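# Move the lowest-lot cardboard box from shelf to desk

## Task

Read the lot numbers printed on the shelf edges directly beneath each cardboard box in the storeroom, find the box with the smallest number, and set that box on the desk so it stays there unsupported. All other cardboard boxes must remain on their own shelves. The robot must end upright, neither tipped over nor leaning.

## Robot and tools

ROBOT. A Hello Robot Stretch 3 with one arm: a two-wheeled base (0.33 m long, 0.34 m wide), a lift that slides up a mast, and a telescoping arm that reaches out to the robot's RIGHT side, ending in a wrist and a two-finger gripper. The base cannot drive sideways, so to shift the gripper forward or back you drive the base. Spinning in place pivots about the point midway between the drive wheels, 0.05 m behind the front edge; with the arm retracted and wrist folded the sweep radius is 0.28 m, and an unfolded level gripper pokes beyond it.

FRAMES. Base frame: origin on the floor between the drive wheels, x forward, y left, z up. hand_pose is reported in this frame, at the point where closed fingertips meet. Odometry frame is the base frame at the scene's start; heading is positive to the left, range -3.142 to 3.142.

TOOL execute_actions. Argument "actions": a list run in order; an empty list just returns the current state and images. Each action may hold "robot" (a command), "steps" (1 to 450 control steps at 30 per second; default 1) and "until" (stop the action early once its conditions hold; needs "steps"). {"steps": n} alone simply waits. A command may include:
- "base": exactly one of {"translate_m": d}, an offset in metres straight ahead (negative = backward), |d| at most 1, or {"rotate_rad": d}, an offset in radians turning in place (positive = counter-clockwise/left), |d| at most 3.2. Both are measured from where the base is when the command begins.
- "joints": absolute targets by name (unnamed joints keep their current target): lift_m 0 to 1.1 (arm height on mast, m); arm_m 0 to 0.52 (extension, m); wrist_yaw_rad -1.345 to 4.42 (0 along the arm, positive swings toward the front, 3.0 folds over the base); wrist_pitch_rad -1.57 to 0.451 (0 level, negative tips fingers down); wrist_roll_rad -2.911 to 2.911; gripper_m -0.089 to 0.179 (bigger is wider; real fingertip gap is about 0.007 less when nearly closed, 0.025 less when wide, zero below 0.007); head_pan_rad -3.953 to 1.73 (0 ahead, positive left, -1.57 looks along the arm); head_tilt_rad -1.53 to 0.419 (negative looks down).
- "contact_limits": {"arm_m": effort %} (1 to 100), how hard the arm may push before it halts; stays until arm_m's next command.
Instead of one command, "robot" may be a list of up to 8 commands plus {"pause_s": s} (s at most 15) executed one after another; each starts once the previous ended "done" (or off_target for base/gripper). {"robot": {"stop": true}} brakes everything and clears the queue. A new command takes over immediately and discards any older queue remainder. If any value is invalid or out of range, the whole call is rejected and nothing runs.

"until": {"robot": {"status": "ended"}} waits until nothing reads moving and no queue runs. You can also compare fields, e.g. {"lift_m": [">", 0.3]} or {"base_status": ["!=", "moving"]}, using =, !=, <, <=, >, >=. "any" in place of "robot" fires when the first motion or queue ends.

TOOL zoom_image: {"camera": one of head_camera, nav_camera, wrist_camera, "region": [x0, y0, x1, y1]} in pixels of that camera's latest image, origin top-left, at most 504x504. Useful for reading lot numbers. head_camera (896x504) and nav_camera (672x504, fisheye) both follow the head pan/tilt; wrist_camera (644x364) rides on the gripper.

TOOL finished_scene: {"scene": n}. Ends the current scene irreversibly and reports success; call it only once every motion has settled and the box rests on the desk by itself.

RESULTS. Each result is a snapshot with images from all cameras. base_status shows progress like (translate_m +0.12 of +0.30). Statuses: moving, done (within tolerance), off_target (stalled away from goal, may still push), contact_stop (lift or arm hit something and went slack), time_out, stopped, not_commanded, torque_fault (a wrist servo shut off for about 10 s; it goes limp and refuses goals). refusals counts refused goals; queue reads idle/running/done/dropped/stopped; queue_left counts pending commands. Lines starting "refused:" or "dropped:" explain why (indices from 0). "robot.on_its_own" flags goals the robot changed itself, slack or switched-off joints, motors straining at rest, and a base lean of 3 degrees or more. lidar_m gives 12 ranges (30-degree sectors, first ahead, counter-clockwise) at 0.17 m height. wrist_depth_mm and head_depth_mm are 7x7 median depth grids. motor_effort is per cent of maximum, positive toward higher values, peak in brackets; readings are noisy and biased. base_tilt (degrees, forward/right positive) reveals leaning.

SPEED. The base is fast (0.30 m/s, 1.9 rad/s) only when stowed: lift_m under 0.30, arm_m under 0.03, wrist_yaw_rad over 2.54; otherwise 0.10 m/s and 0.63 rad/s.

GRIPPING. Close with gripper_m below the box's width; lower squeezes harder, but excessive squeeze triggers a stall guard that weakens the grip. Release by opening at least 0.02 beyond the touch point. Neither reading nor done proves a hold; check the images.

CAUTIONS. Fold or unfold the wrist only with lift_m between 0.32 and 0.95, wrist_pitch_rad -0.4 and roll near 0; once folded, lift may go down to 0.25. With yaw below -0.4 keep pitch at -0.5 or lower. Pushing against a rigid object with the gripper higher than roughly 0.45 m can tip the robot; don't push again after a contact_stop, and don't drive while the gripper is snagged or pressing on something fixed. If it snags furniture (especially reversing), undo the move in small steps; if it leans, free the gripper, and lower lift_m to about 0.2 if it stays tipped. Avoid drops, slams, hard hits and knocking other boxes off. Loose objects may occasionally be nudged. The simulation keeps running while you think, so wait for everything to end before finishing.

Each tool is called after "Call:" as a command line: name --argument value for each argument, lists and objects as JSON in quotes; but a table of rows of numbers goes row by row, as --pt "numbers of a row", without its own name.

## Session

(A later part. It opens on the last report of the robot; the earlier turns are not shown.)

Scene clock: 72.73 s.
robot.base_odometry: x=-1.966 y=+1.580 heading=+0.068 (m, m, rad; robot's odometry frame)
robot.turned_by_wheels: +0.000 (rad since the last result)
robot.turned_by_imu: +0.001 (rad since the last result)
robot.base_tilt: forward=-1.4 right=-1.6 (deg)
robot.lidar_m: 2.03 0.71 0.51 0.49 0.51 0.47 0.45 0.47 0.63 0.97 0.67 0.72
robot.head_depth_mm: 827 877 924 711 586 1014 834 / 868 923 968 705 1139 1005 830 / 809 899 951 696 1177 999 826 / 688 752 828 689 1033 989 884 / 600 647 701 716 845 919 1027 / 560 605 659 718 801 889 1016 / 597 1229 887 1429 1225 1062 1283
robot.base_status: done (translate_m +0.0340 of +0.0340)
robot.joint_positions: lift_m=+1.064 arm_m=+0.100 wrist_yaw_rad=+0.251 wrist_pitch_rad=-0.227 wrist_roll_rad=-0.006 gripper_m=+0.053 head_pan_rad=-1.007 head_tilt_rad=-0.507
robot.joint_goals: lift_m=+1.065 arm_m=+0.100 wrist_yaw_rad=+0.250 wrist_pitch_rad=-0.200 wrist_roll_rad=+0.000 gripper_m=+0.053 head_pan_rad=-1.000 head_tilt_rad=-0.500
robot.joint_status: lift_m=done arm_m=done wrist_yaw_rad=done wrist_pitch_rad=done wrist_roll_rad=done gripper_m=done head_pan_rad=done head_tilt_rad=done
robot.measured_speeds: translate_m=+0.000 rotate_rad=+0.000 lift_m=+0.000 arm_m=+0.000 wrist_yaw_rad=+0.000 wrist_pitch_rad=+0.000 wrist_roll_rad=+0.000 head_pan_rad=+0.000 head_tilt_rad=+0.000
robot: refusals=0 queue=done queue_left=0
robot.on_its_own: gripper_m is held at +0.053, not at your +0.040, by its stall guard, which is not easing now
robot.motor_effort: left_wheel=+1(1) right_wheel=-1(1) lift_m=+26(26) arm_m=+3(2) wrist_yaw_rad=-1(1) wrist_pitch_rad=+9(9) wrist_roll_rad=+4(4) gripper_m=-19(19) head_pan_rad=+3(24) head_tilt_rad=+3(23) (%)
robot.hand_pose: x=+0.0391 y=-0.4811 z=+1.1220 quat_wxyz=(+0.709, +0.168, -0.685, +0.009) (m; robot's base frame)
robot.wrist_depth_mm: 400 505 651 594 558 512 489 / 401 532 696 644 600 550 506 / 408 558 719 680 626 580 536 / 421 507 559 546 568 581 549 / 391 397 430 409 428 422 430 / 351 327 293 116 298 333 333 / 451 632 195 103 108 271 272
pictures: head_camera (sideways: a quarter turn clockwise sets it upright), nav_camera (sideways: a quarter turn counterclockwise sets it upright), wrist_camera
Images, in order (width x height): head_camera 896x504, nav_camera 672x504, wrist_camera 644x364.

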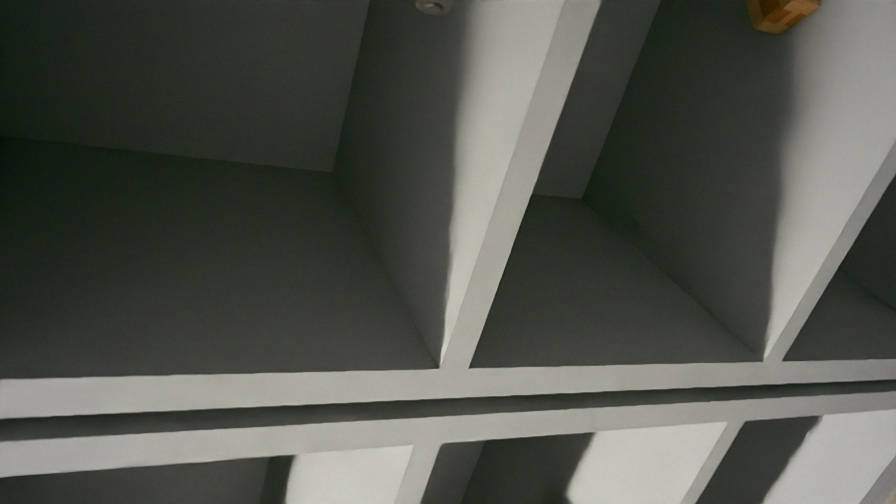

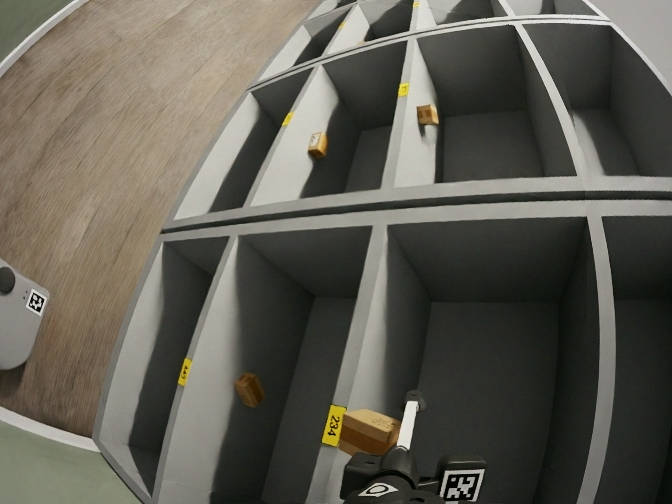

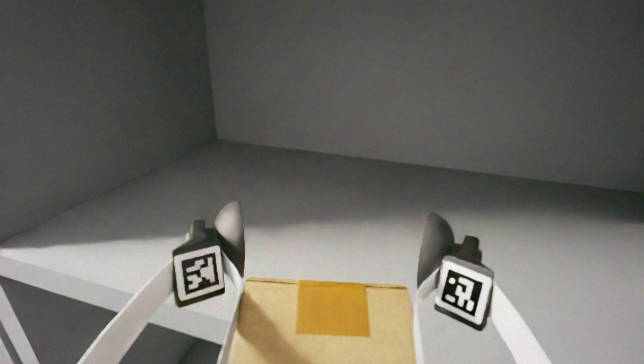

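Call:
execute_actions --actions '[]'

Scene clock: 73.17 s.
robot.base_odometry: x=-1.966 y=+1.580 heading=+0.068 (m, m, rad; robot's odometry frame)
robot.turned_by_wheels: +0.000 (rad since the last result)
robot.turned_by_imu: +0.000 (rad since the last result)
robot.base_tilt: forward=-1.1 right=-1.6 (deg)
robot.lidar_m: 2.03 0.71 0.51 0.49 0.51 0.47 0.45 0.47 0.63 0.97 0.68 0.72
robot.head_depth_mm: 827 877 927 713 587 1012 836 / 865 923 964 705 1142 1005 830 / 810 898 949 696 1174 998 827 / 690 750 828 690 1032 993 884 / 600 647 701 717 847 921 1023 / 561 606 659 719 800 889 1019 / 598 1221 885 1428 1222 1063 1288
robot.base_status: done (translate_m +0.0340 of +0.0340)
robot.joint_positions: lift_m=+1.064 arm_m=+0.100 wrist_yaw_rad=+0.251 wrist_pitch_rad=-0.227 wrist_roll_rad=-0.006 gripper_m=+0.053 head_pan_rad=-1.007 head_tilt_rad=-0.507
robot.joint_goals: lift_m=+1.065 arm_m=+0.100 wrist_yaw_rad=+0.250 wrist_pitch_rad=-0.200 wrist_roll_rad=+0.000 gripper_m=+0.053 head_pan_rad=-1.000 head_tilt_rad=-0.500
robot.joint_status: lift_m=done arm_m=done wrist_yaw_rad=done wrist_pitch_rad=done wrist_roll_rad=done gripper_m=done head_pan_rad=done head_tilt_rad=done
robot.measured_speeds: translate_m=+0.000 rotate_rad=+0.000 lift_m=+0.000 arm_m=+0.000 wrist_yaw_rad=+0.000 wrist_pitch_rad=+0.000 wrist_roll_rad=+0.000 head_pan_rad=+0.000 head_tilt_rad=+0.000
robot: refusals=0 queue=done queue_left=0
robot.on_its_own: gripper_m is held at +0.053, not at your +0.040, by its stall guard, which is not easing now
robot.motor_effort: left_wheel=+1(1) right_wheel=-1(1) lift_m=+26(26) arm_m=+4(4) wrist_yaw_rad=-1(1) wrist_pitch_rad=+9(9) wrist_roll_rad=+4(4) gripper_m=-19(19) head_pan_rad=+3(4) head_tilt_rad=+3(3) (%)
robot.hand_pose: x=+0.0391 y=-0.4811 z=+1.1220 quat_wxyz=(+0.709, +0.168, -0.685, +0.009) (m; robot's base frame)
robot.wrist_depth_mm: 402 512 643 597 554 523 481 / 401 521 702 642 591 551 522 / 413 546 713 690 619 584 538 / 419 501 552 550 570 574 553 / 390 401 433 411 425 418 426 / 350 326 294 116 297 330 331 / 454 636 194 103 109 270 270
pictures: head_camera (sideways: a quarter turn clockwise sets it upright), nav_camera (sideways: a quarter turn counterclockwise sets it upright), wrist_camera
Images, in order (width x height): head_camera 896x504, nav_camera 672x504, wrist_camera 644x364.

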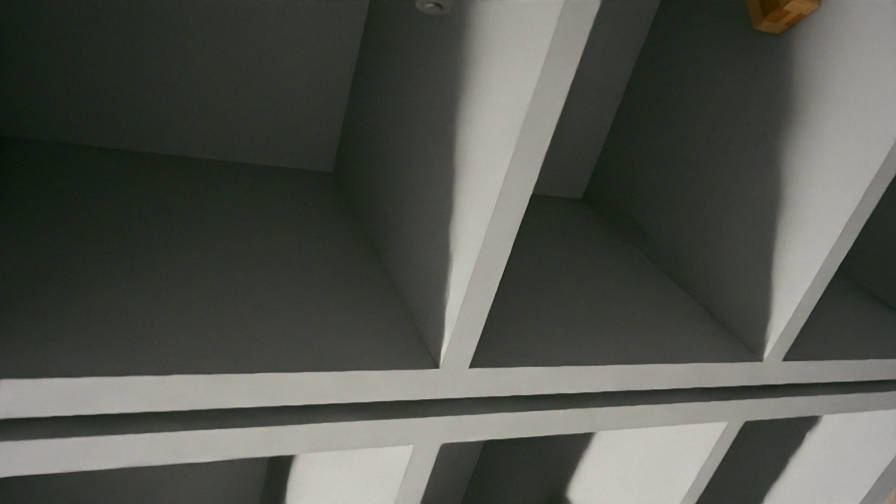

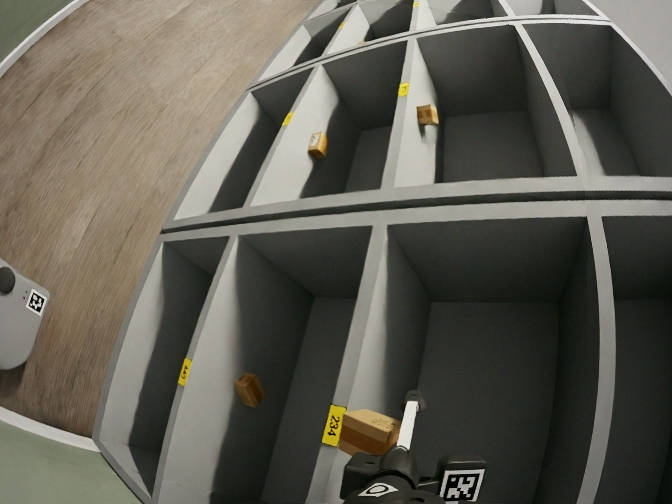

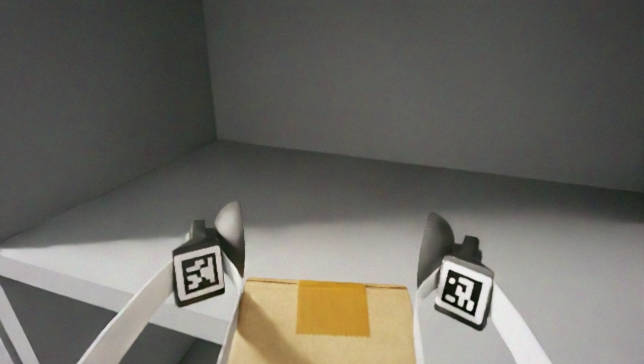

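Call:
execute_actions --actions '[{"robot":{"joints":{"arm_m":0.28}},"steps":200,"until":{"robot":{"status":"ended"}}},{"robot":{"joints":{"lift_m":1.04}},"steps":200,"until":{"robot":{"status":"ended"}}}]'

Scene clock: 76.60 s.
robot.base_odometry: x=-1.966 y=+1.580 heading=+0.068 (m, m, rad; robot's odometry frame)
robot.turned_by_wheels: +0.000 (rad since the last result)
robot.turned_by_imu: +0.001 (rad since the last result)
robot.base_tilt: forward=-1.4 right=-1.5 (deg)
robot.lidar_m: 2.03 0.71 0.51 0.49 0.51 0.47 0.45 0.47 0.63 0.97 0.68 0.73
robot.head_depth_mm: 828 877 928 714 587 1013 833 / 865 921 965 705 1142 1002 829 / 810 897 950 696 1171 996 826 / 689 751 828 690 1032 993 883 / 601 646 703 716 843 923 1024 / 560 606 660 717 800 889 1020 / 597 1227 886 1430 1218 1065 1290
robot.base_status: done (translate_m +0.0340 of +0.0340)
robot.joint_positions: lift_m=+1.040 arm_m=+0.280 wrist_yaw_rad=+0.251 wrist_pitch_rad=-0.227 wrist_roll_rad=-0.006 gripper_m=+0.053 head_pan_rad=-1.007 head_tilt_rad=-0.507
robot.joint_goals: lift_m=+1.040 arm_m=+0.280 wrist_yaw_rad=+0.250 wrist_pitch_rad=-0.200 wrist_roll_rad=+0.000 gripper_m=+0.053 head_pan_rad=-1.000 head_tilt_rad=-0.500
robot.joint_status: lift_m=done arm_m=done wrist_yaw_rad=done wrist_pitch_rad=done wrist_roll_rad=done gripper_m=done head_pan_rad=done head_tilt_rad=done
robot.measured_speeds: translate_m=+0.000 rotate_rad=+0.000 lift_m=+0.000 arm_m=+0.000 wrist_yaw_rad=+0.000 wrist_pitch_rad=+0.000 wrist_roll_rad=+0.000 head_pan_rad=+0.000 head_tilt_rad=+0.000
robot: refusals=0 queue=done queue_left=0
robot.on_its_own: gripper_m is held at +0.053, not at your +0.040, by its stall guard, which is not easing now
robot.motor_effort: left_wheel=+1(1) right_wheel=-1(1) lift_m=+11(24) arm_m=+3(3) wrist_yaw_rad=-1(1) wrist_pitch_rad=+9(9) wrist_roll_rad=+4(4) gripper_m=-19(19) head_pan_rad=+4(3) head_tilt_rad=+3(4) (%)
robot.hand_pose: x=+0.0391 y=-0.6611 z=+1.0980 quat_wxyz=(+0.709, +0.168, -0.685, +0.009) (m; robot's base frame)
robot.wrist_depth_mm: 401 488 469 427 398 368 346 / 404 513 492 448 418 392 364 / 412 549 527 474 446 411 383 / 413 476 487 499 472 433 406 / 348 354 382 366 378 376 377 / 277 287 262 116 266 293 293 / 229 232 162 103 109 240 242
pictures: head_camera (sideways: a quarter turn clockwise sets it upright), nav_camera (sideways: a quarter turn counterclockwise sets it upright), wrist_camera
Images, in order (width x height): head_camera 896x504, nav_camera 672x504, wrist_camera 644x364.

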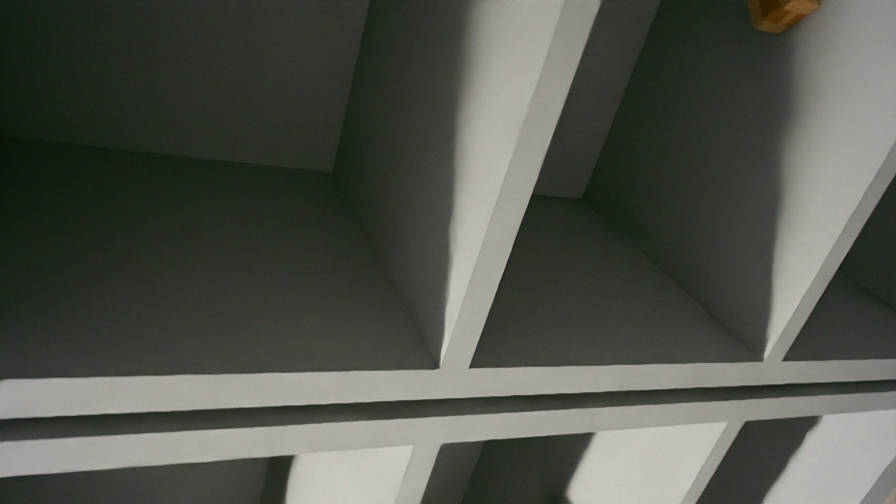

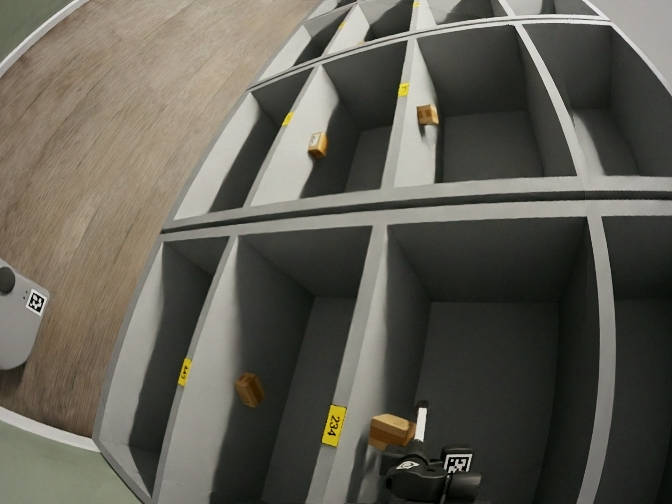

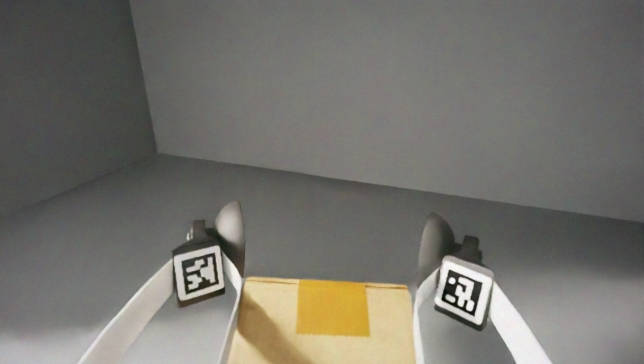

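Call:
execute_actions --actions '[{"robot":{"joints":{"lift_m":1.028}},"steps":200,"until":{"robot":{"status":"ended"}}}]'

Call:
zoom_image --camera "nav_camera" --region '[330, 380, 500, 504]'

Scene clock: 77.33 s.
robot.base_odometry: x=-1.966 y=+1.580 heading=+0.068 (m, m, rad; robot's odometry frame)
robot.turned_by_wheels: +0.000 (rad since the last result)
robot.turned_by_imu: +0.000 (rad since the last result)
robot.base_tilt: forward=-1.3 right=-1.6 (deg)
robot.lidar_m: 2.03 0.71 0.51 0.49 0.51 0.47 0.45 0.47 0.63 0.97 0.67 0.72
robot.head_depth_mm: 826 878 925 714 587 1011 836 / 865 921 965 707 1141 999 829 / 809 898 948 697 1173 993 827 / 689 752 827 690 1035 991 885 / 601 648 703 715 847 919 1025 / 560 605 658 717 800 887 1018 / 596 1227 888 1430 1219 1058 1285
robot.base_status: done (translate_m +0.0340 of +0.0340)
robot.joint_positions: lift_m=+1.028 arm_m=+0.280 wrist_yaw_rad=+0.251 wrist_pitch_rad=-0.227 wrist_roll_rad=-0.006 gripper_m=+0.053 head_pan_rad=-1.007 head_tilt_rad=-0.507
robot.joint_goals: lift_m=+1.028 arm_m=+0.280 wrist_yaw_rad=+0.250 wrist_pitch_rad=-0.200 wrist_roll_rad=+0.000 gripper_m=+0.053 head_pan_rad=-1.000 head_tilt_rad=-0.500
robot.joint_status: lift_m=done arm_m=done wrist_yaw_rad=done wrist_pitch_rad=done wrist_roll_rad=done gripper_m=done head_pan_rad=done head_tilt_rad=done
robot.measured_speeds: translate_m=+0.000 rotate_rad=+0.000 lift_m=+0.000 arm_m=+0.000 wrist_yaw_rad=+0.000 wrist_pitch_rad=+0.000 wrist_roll_rad=+0.000 head_pan_rad=+0.000 head_tilt_rad=+0.000
robot: refusals=0 queue=done queue_left=0
robot.on_its_own: gripper_m is held at +0.053, not at your +0.040, by its stall guard, which is not easing now
robot.motor_effort: left_wheel=+1(1) right_wheel=-1(1) lift_m=+11(9) arm_m=+4(3) wrist_yaw_rad=-1(1) wrist_pitch_rad=+9(9) wrist_roll_rad=+3(4) gripper_m=-19(19) head_pan_rad=+3(3) head_tilt_rad=+3(4) (%)
robot.hand_pose: x=+0.0391 y=-0.6611 z=+1.0859 quat_wxyz=(+0.709, +0.168, -0.685, +0.009) (m; robot's base frame)
robot.wrist_depth_mm: 407 487 460 425 395 369 346 / 408 520 495 452 423 391 359 / 416 549 541 484 442 410 379 / 409 444 460 470 460 431 402 / 329 333 354 341 356 356 354 / 260 272 245 116 250 274 278 / 215 218 156 103 109 224 226
pictures: head_camera (sideways: a quarter turn clockwise sets it upright), nav_camera (sideways: a quarter turn counterclockwise sets it upright), wrist_camera
Images, in order (width x height): head_camera 896x504, nav_camera 672x504, wrist_camera 644x364.

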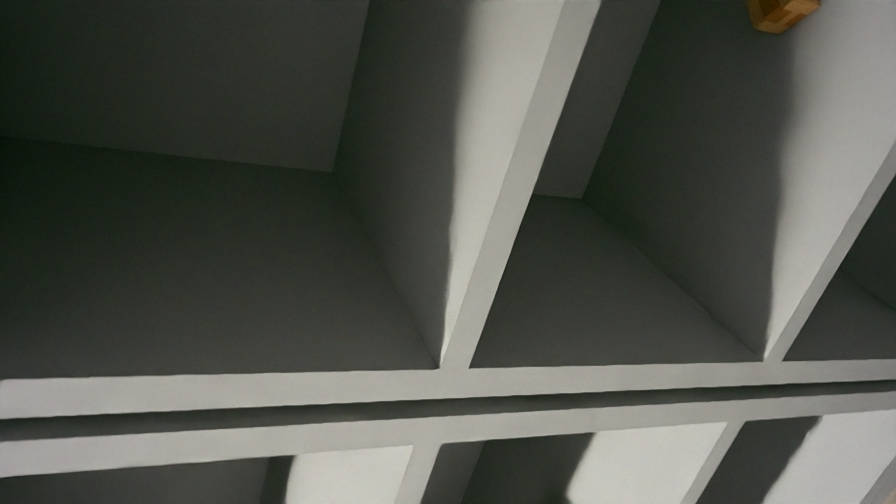

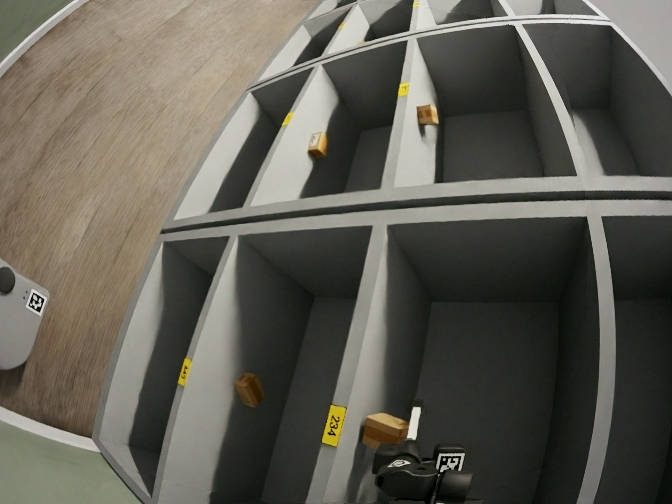

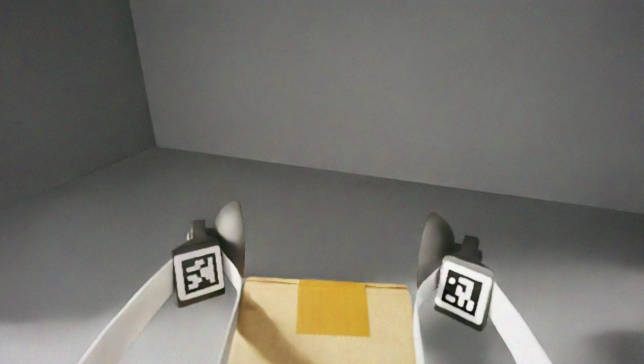

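Region (330, 380, 500, 504) of nav_camera's 672x504 image, scaled by 2.965, with more detail than that image has; it fills the top 368 rows of this view, and the rest is white.

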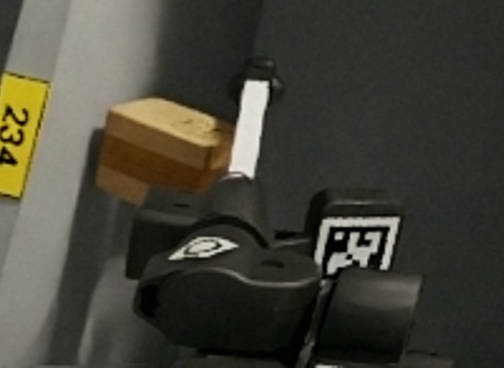

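Call:
execute_actions --actions '[{"robot":{"joints":{"lift_m":1.018}},"steps":200,"until":{"robot":{"status":"ended"}}}]'

Scene clock: 78.10 s.
robot.base_odometry: x=-1.966 y=+1.580 heading=+0.068 (m, m, rad; robot's odometry frame)
robot.turned_by_wheels: +0.000 (rad since the last result)
robot.turned_by_imu: +0.000 (rad since the last result)
robot.base_tilt: forward=-1.5 right=-1.6 (deg)
robot.lidar_m: 2.03 0.71 0.51 0.49 0.51 0.47 0.45 0.47 0.63 0.97 0.67 0.72
robot.head_depth_mm: 829 878 926 714 587 1013 836 / 868 921 965 706 1140 1006 828 / 810 895 951 696 1177 996 829 / 688 752 828 689 1035 994 885 / 600 647 702 716 844 921 1027 / 560 607 661 717 800 886 1020 / 598 1224 886 1424 1220 1064 1282
robot.base_status: done (translate_m +0.0340 of +0.0340)
robot.joint_positions: lift_m=+1.019 arm_m=+0.280 wrist_yaw_rad=+0.251 wrist_pitch_rad=-0.213 wrist_roll_rad=-0.006 gripper_m=+0.053 head_pan_rad=-1.007 head_tilt_rad=-0.507
robot.joint_goals: lift_m=+1.018 arm_m=+0.280 wrist_yaw_rad=+0.250 wrist_pitch_rad=-0.200 wrist_roll_rad=+0.000 gripper_m=+0.053 head_pan_rad=-1.000 head_tilt_rad=-0.500
robot.joint_status: lift_m=done arm_m=done wrist_yaw_rad=done wrist_pitch_rad=done wrist_roll_rad=done gripper_m=done head_pan_rad=done head_tilt_rad=done
robot.measured_speeds: translate_m=+0.000 rotate_rad=+0.000 lift_m=+0.000 arm_m=+0.000 wrist_yaw_rad=+0.000 wrist_pitch_rad=+0.000 wrist_roll_rad=+0.000 head_pan_rad=+0.000 head_tilt_rad=+0.000
robot: refusals=0 queue=done queue_left=0
robot.on_its_own: gripper_m is held at +0.053, not at your +0.040, by its stall guard, which is not easing now
robot.motor_effort: left_wheel=+1(1) right_wheel=-2(2) lift_m=+10(12) arm_m=+4(4) wrist_yaw_rad=-1(2) wrist_pitch_rad=+4(9) wrist_roll_rad=+4(4) gripper_m=-19(19) head_pan_rad=+4(3) head_tilt_rad=+3(3) (%)
robot.hand_pose: x=+0.0394 y=-0.6622 z=+1.0795 quat_wxyz=(+0.709, +0.163, -0.686, +0.014) (m; robot's base frame)
robot.wrist_depth_mm: 404 491 461 434 397 368 348 / 407 515 487 457 417 394 363 / 414 547 520 488 449 414 383 / 411 443 446 458 455 428 404 / 317 324 349 334 350 343 350 / 253 266 239 117 249 269 273 / 210 212 152 102 109 219 222
pictures: head_camera (sideways: a quarter turn clockwise sets it upright), nav_camera (sideways: a quarter turn counterclockwise sets it upright), wrist_camera
Images, in order (width x height): head_camera 896x504, nav_camera 672x504, wrist_camera 644x364.

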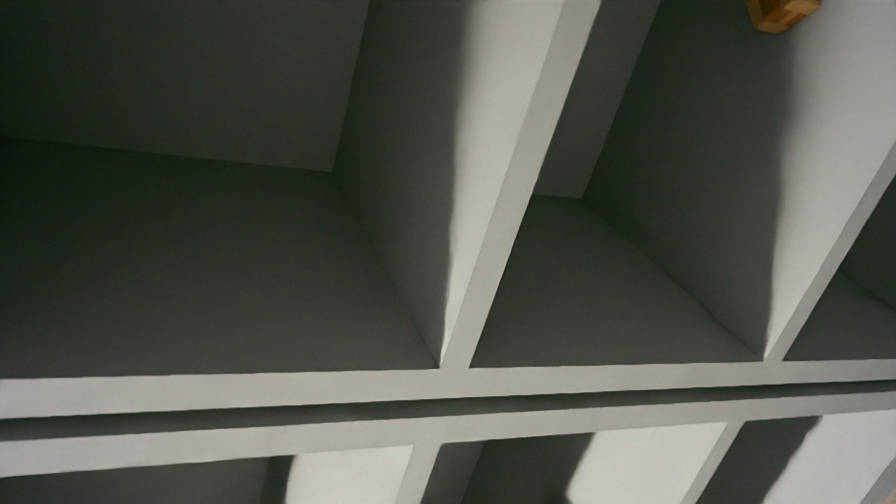

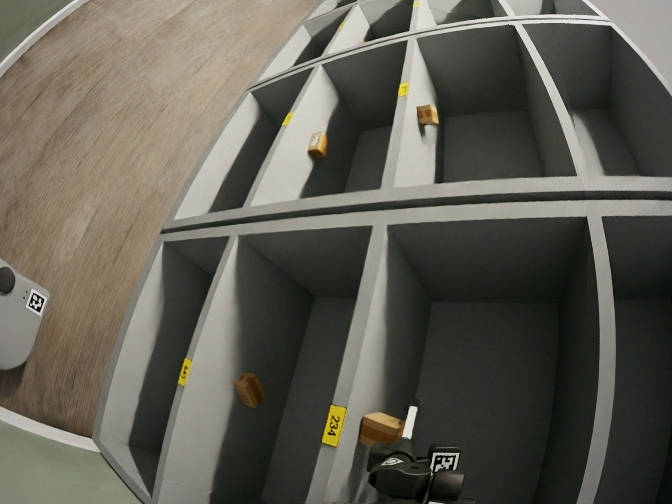

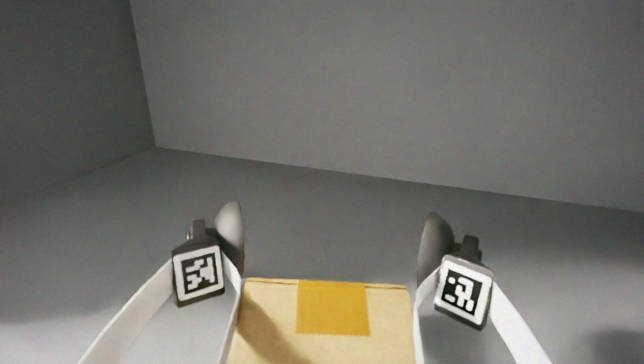

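Call:
execute_actions --actions '[{"robot":{"joints":{"lift_m":1.016}},"steps":60,"until":{"robot":{"status":"ended"}}},{"robot":{"joints":{"gripper_m":0.15}},"steps":90,"until":{"robot":{"status":"ended"}}}]'

Scene clock: 80.40 s.
robot.base_odometry: x=-1.966 y=+1.580 heading=+0.068 (m, m, rad; robot's odometry frame)
robot.turned_by_wheels: +0.000 (rad since the last result)
robot.turned_by_imu: +0.001 (rad since the last result)
robot.base_tilt: forward=-1.3 right=-1.7 (deg)
robot.lidar_m: 2.03 0.71 0.51 0.49 0.51 0.47 0.45 0.47 0.63 0.97 0.67 0.72
robot.head_depth_mm: 828 879 925 715 588 1011 834 / 865 922 970 705 1139 1006 829 / 810 897 948 696 1172 1000 826 / 690 751 826 689 1036 992 885 / 601 646 703 716 847 919 1029 / 560 606 660 718 799 891 1017 / 597 1227 886 1431 1218 1060 1284
robot.base_status: done (translate_m +0.0340 of +0.0340)
robot.joint_positions: lift_m=+1.016 arm_m=+0.280 wrist_yaw_rad=+0.251 wrist_pitch_rad=-0.216 wrist_roll_rad=-0.006 gripper_m=+0.150 head_pan_rad=-1.007 head_tilt_rad=-0.507
robot.joint_goals: lift_m=+1.016 arm_m=+0.280 wrist_yaw_rad=+0.250 wrist_pitch_rad=-0.200 wrist_roll_rad=+0.000 gripper_m=+0.150 head_pan_rad=-1.000 head_tilt_rad=-0.500
robot.joint_status: lift_m=done arm_m=done wrist_yaw_rad=done wrist_pitch_rad=done wrist_roll_rad=done gripper_m=done head_pan_rad=done head_tilt_rad=done
robot.measured_speeds: translate_m=+0.000 rotate_rad=+0.000 lift_m=+0.000 arm_m=+0.000 wrist_yaw_rad=+0.000 wrist_pitch_rad=+0.000 wrist_roll_rad=+0.000 head_pan_rad=+0.000 head_tilt_rad=+0.000
robot: refusals=0 queue=done queue_left=0
robot.motor_effort: left_wheel=+1(1) right_wheel=-2(2) lift_m=+10(7) arm_m=+4(4) wrist_yaw_rad=-2(1) wrist_pitch_rad=+5(5) wrist_roll_rad=+4(4) gripper_m=+0(81) head_pan_rad=+4(3) head_tilt_rad=+3(3) (%)
robot.hand_pose: x=+0.0394 y=-0.6620 z=+1.0768 quat_wxyz=(+0.709, +0.164, -0.685, +0.013) (m; robot's base frame)
robot.wrist_depth_mm: 400 493 465 431 394 369 342 / 405 515 494 449 422 389 362 / 418 542 530 486 444 407 384 / 399 431 441 451 456 429 401 / 315 335 321 326 331 359 342 / 253 - 243 126 260 - 266 / 206 206 124 104 113 209 217
pictures: head_camera (sideways: a quarter turn clockwise sets it upright), nav_camera (sideways: a quarter turn counterclockwise sets it upright), wrist_camera
Images, in order (width x height): head_camera 896x504, nav_camera 672x504, wrist_camera 644x364.

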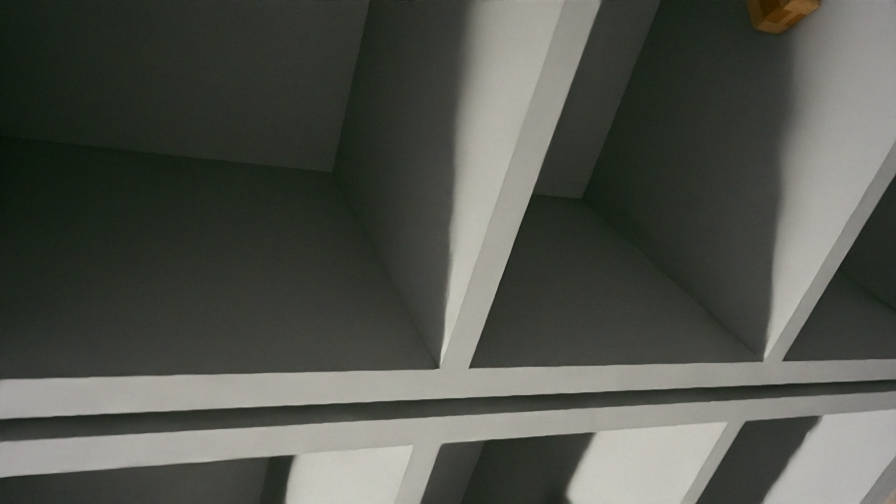

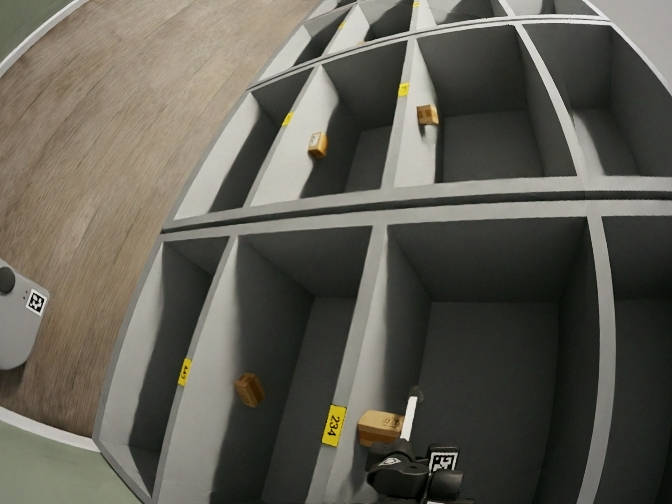

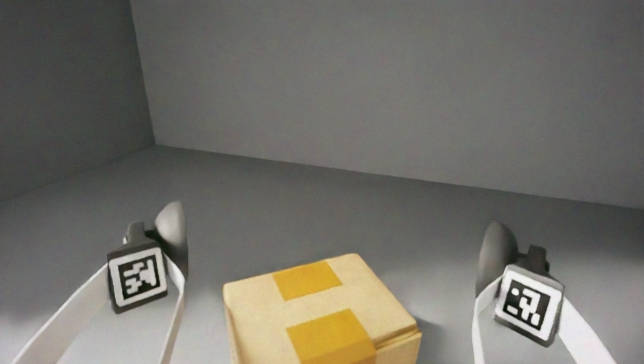

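Call:
execute_actions --actions '[{"robot":[{"joints":{"lift_m":1.045}},{"base":{"translate_m":-0.075},"joints":{"wrist_yaw_rad":0.6,"arm_m":0.288,"gripper_m":0.175}},{"joints":{"lift_m":1.02}}],"steps":300,"until":{"robot":{"status":"ended"}}}]'

Scene clock: 84.87 s.
robot.base_odometry: x=-2.041 y=+1.575 heading=+0.068 (m, m, rad; robot's odometry frame)
robot.turned_by_wheels: +0.000 (rad since the last result)
robot.turned_by_imu: +0.001 (rad since the last result)
robot.base_tilt: forward=-1.6 right=-1.6 (deg)
robot.lidar_m: 2.02 0.71 0.51 0.49 0.51 0.39 0.38 0.39 0.53 0.97 0.73 0.73
robot.head_depth_mm: 829 879 926 643 585 1010 834 / 867 923 966 703 1137 1006 829 / 903 974 1013 698 1183 999 827 / 817 890 935 690 1170 990 884 / 711 767 830 753 1002 984 1211 / 630 673 721 749 853 925 1064 / 597 647 709 783 898 1005 1251
robot.base_status: done (translate_m -0.0750 of -0.0750)
robot.joint_positions: lift_m=+1.020 arm_m=+0.288 wrist_yaw_rad=+0.598 wrist_pitch_rad=-0.217 wrist_roll_rad=-0.006 gripper_m=+0.175 head_pan_rad=-1.007 head_tilt_rad=-0.507
robot.joint_goals: lift_m=+1.020 arm_m=+0.288 wrist_yaw_rad=+0.600 wrist_pitch_rad=-0.200 wrist_roll_rad=+0.000 gripper_m=+0.175 head_pan_rad=-1.000 head_tilt_rad=-0.500
robot.joint_status: lift_m=done arm_m=done wrist_yaw_rad=done wrist_pitch_rad=done wrist_roll_rad=done gripper_m=done head_pan_rad=done head_tilt_rad=done
robot.measured_speeds: translate_m=+0.000 rotate_rad=+0.000 lift_m=+0.000 arm_m=+0.000 wrist_yaw_rad=+0.000 wrist_pitch_rad=+0.000 wrist_roll_rad=+0.000 head_pan_rad=+0.000 head_tilt_rad=+0.000
robot: refusals=0 queue=done queue_left=0
robot.motor_effort: left_wheel=+1(3) right_wheel=-1(9) lift_m=+11(29) arm_m=+3(4) wrist_yaw_rad=+3(5) wrist_pitch_rad=+5(6) wrist_roll_rad=+4(4) gripper_m=+1(79) head_pan_rad=+4(4) head_tilt_rad=+3(4) (%)
robot.hand_pose: x=+0.1165 y=-0.6351 z=+1.0805 quat_wxyz=(+0.697, +0.280, -0.647, +0.134) (m; robot's base frame)
robot.wrist_depth_mm: 365 436 548 525 442 373 326 / 379 454 574 547 451 391 333 / 385 469 589 586 484 408 356 / 390 442 452 459 469 419 364 / 317 342 330 333 340 363 350 / 264 251 247 132 256 267 273 / 205 211 207 125 211 220 218
pictures: head_camera (sideways: a quarter turn clockwise sets it upright), nav_camera (sideways: a quarter turn counterclockwise sets it upright), wrist_camera
Images, in order (width x height): head_camera 896x504, nav_camera 672x504, wrist_camera 644x364.

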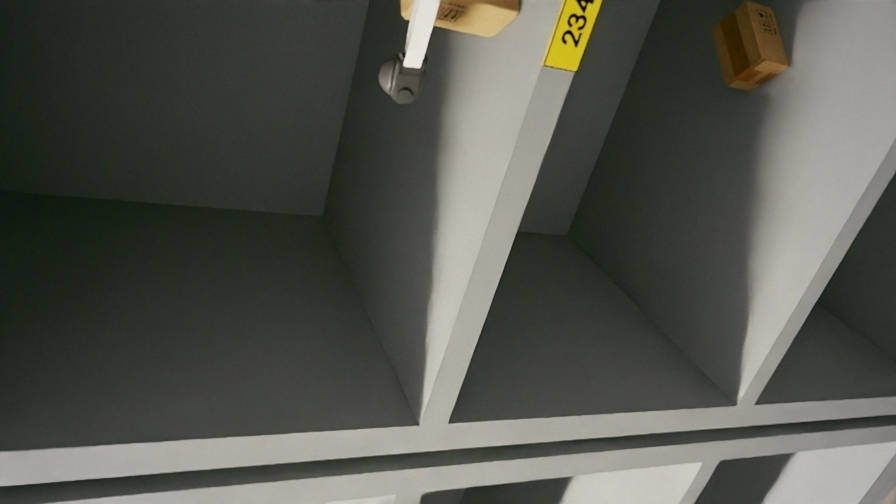

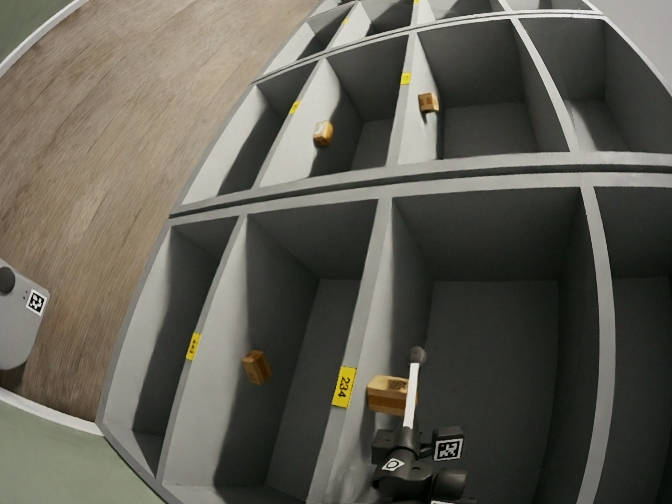

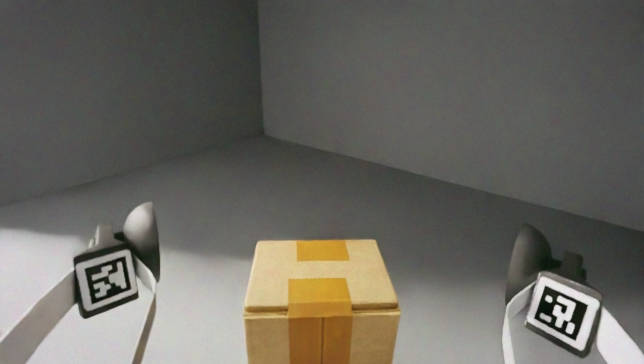

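Call:
execute_actions --actions '[{"robot":{"base":{"translate_m":0.004},"joints":{"lift_m":0.972,"arm_m":0.284,"gripper_m":0.13}},"steps":150,"until":{"robot":{"status":"ended"}}}]'

Scene clock: 86.37 s.
robot.base_odometry: x=-2.037 y=+1.575 heading=+0.068 (m, m, rad; robot's odometry frame)
robot.turned_by_wheels: +0.000 (rad since the last result)
robot.turned_by_imu: +0.000 (rad since the last result)
robot.base_tilt: forward=-1.6 right=-1.5 (deg)
robot.lidar_m: 2.03 0.71 0.51 0.49 0.51 0.40 0.38 0.40 0.53 0.97 0.72 0.72
robot.head_depth_mm: 828 878 925 733 586 1011 834 / 868 923 967 704 1140 1005 830 / 906 973 1012 697 1174 997 826 / 811 882 930 690 1165 993 886 / 704 761 825 752 994 983 1209 / 624 667 717 750 844 927 1059 / 598 647 705 781 896 1002 1258
robot.base_status: done (translate_m +0.0040 of +0.0040)
robot.joint_positions: lift_m=+0.972 arm_m=+0.284 wrist_yaw_rad=+0.598 wrist_pitch_rad=-0.217 wrist_roll_rad=-0.006 gripper_m=+0.130 head_pan_rad=-1.007 head_tilt_rad=-0.507
robot.joint_goals: lift_m=+0.972 arm_m=+0.284 wrist_yaw_rad=+0.600 wrist_pitch_rad=-0.200 wrist_roll_rad=+0.000 gripper_m=+0.130 head_pan_rad=-1.000 head_tilt_rad=-0.500
robot.joint_status: lift_m=done arm_m=done wrist_yaw_rad=done wrist_pitch_rad=done wrist_roll_rad=done gripper_m=done head_pan_rad=done head_tilt_rad=done
robot.measured_speeds: translate_m=+0.000 rotate_rad=+0.000 lift_m=+0.000 arm_m=+0.000 wrist_yaw_rad=+0.000 wrist_pitch_rad=+0.000 wrist_roll_rad=+0.000 head_pan_rad=+0.000 head_tilt_rad=+0.000
robot: refusals=0 queue=done queue_left=0
robot.motor_effort: left_wheel=+1(4) right_wheel=-1(5) lift_m=+11(14) arm_m=-5(5) wrist_yaw_rad=+2(3) wrist_pitch_rad=+6(6) wrist_roll_rad=+4(4) gripper_m=+0(82) head_pan_rad=+4(3) head_tilt_rad=+3(3) (%)
robot.hand_pose: x=+0.1165 y=-0.6320 z=+1.0325 quat_wxyz=(+0.697, +0.280, -0.647, +0.135) (m; robot's base frame)
robot.wrist_depth_mm: 367 434 537 522 435 379 328 / 377 446 568 549 463 389 341 / 384 450 523 527 469 405 352 / 318 324 307 108 119 349 348 / 236 248 219 106 109 266 256 / 187 195 182 114 119 - 198 / 165 154 156 125 141 156 163
pictures: head_camera (sideways: a quarter turn clockwise sets it upright), nav_camera (sideways: a quarter turn counterclockwise sets it upright), wrist_camera
Images, in order (width x height): head_camera 896x504, nav_camera 672x504, wrist_camera 644x364.

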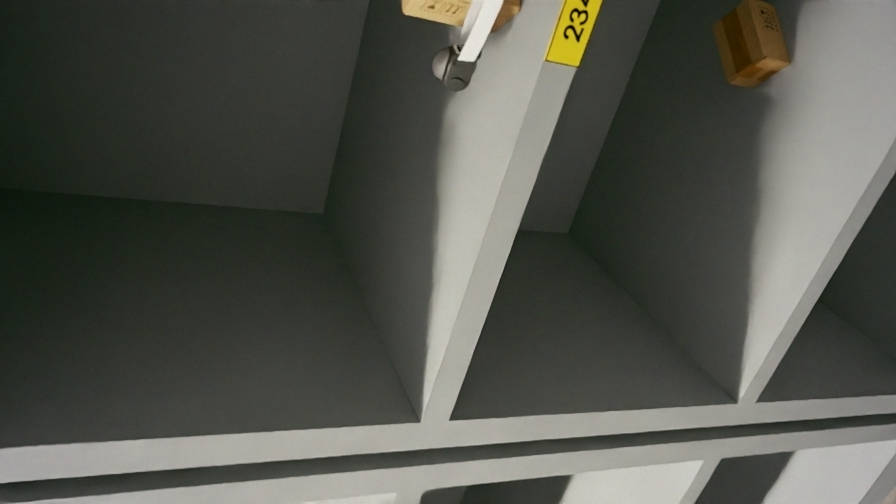

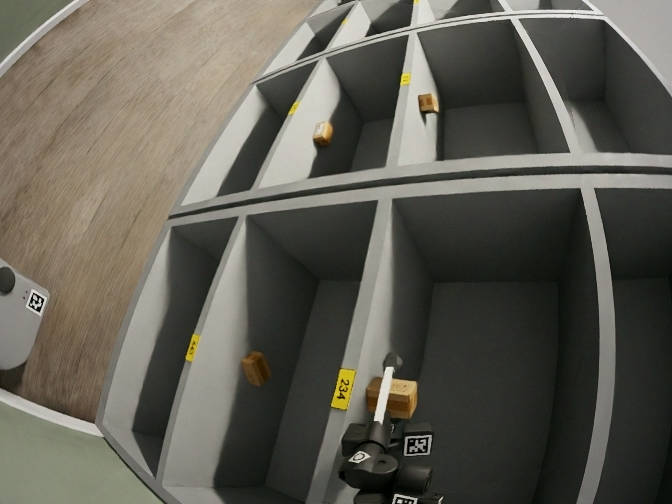

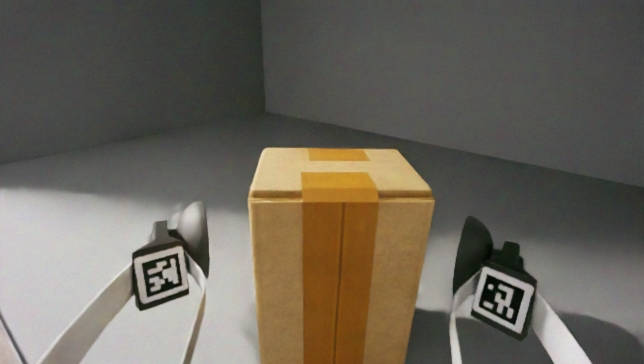

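Call:
execute_actions --actions '[{"robot":[{"joints":{"gripper_m":0.045}},{"pause_s":0.3},{"joints":{"lift_m":1.0}}],"steps":200,"until":{"robot":{"status":"ended"}}}]'

Scene clock: 88.93 s.
robot.base_odometry: x=-2.037 y=+1.575 heading=+0.068 (m, m, rad; robot's odometry frame)
robot.turned_by_wheels: +0.000 (rad since the last result)
robot.turned_by_imu: +0.001 (rad since the last result)
robot.base_tilt: forward=-1.3 right=-1.5 (deg)
robot.lidar_m: 2.02 0.71 0.51 0.49 0.50 0.40 0.38 0.39 0.53 0.97 0.72 0.72
robot.head_depth_mm: 829 879 927 645 586 1012 835 / 867 923 967 707 1141 1006 831 / 902 970 1011 697 1179 997 826 / 810 885 933 689 1159 991 884 / 706 759 826 753 994 983 1204 / 625 666 716 751 846 926 1052 / 598 648 706 781 893 1005 1261
robot.base_status: done (translate_m +0.0040 of +0.0040)
robot.joint_positions: lift_m=+0.999 arm_m=+0.284 wrist_yaw_rad=+0.598 wrist_pitch_rad=-0.227 wrist_roll_rad=-0.006 gripper_m=+0.046 head_pan_rad=-1.007 head_tilt_rad=-0.507
robot.joint_goals: lift_m=+1.000 arm_m=+0.284 wrist_yaw_rad=+0.600 wrist_pitch_rad=-0.200 wrist_roll_rad=+0.000 gripper_m=+0.045 head_pan_rad=-1.000 head_tilt_rad=-0.500
robot.joint_status: lift_m=done arm_m=done wrist_yaw_rad=done wrist_pitch_rad=done wrist_roll_rad=done gripper_m=done head_pan_rad=done head_tilt_rad=done
robot.measured_speeds: translate_m=+0.000 rotate_rad=+0.000 lift_m=+0.000 arm_m=+0.000 wrist_yaw_rad=+0.000 wrist_pitch_rad=+0.000 wrist_roll_rad=+0.000 head_pan_rad=+0.000 head_tilt_rad=+0.000
robot: refusals=0 queue=done queue_left=0
robot.motor_effort: left_wheel=+0(1) right_wheel=-1(1) lift_m=+26(26) arm_m=-5(6) wrist_yaw_rad=+2(2) wrist_pitch_rad=+9(9) wrist_roll_rad=+4(4) gripper_m=-14(84) head_pan_rad=+4(3) head_tilt_rad=+3(3) (%)
robot.hand_pose: x=+0.1161 y=-0.6313 z=+1.0570 quat_wxyz=(+0.697, +0.283, -0.645, +0.131) (m; robot's base frame)
robot.wrist_depth_mm: 364 431 548 520 436 370 328 / 375 450 575 558 453 395 345 / 389 463 550 554 480 409 355 / 372 380 372 112 127 403 364 / 276 281 283 115 124 297 299 / 220 221 207 124 132 232 235 / 189 184 185 135 183 191 191
pictures: head_camera (sideways: a quarter turn clockwise sets it upright), nav_camera (sideways: a quarter turn counterclockwise sets it upright), wrist_camera
Images, in order (width x height): head_camera 896x504, nav_camera 672x504, wrist_camera 644x364.

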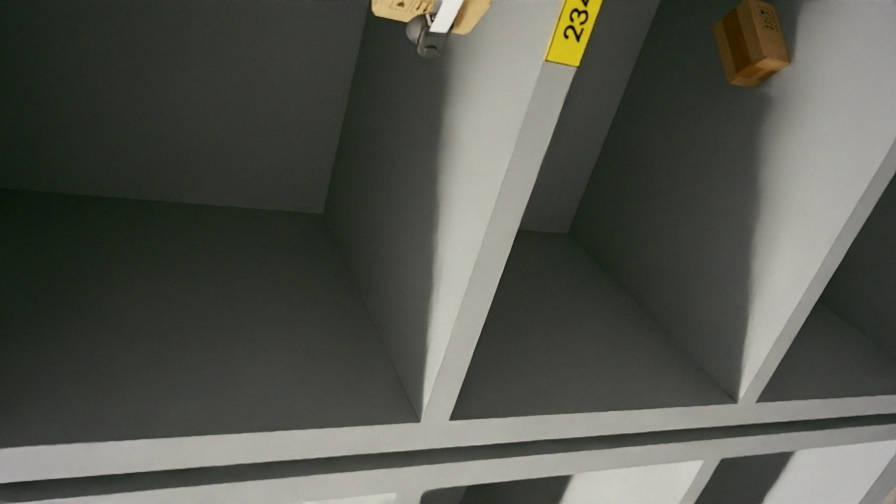

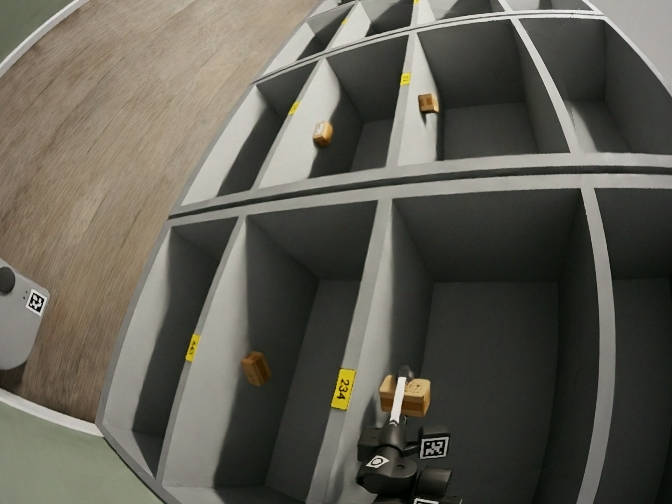

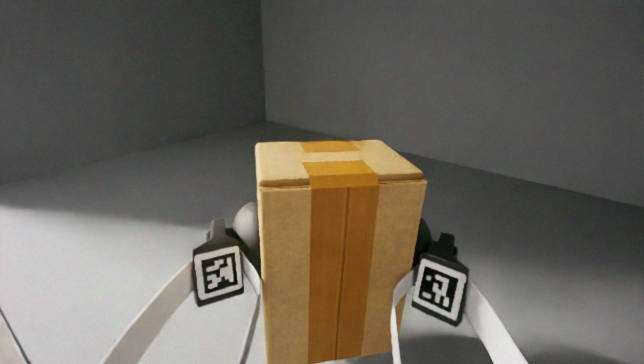

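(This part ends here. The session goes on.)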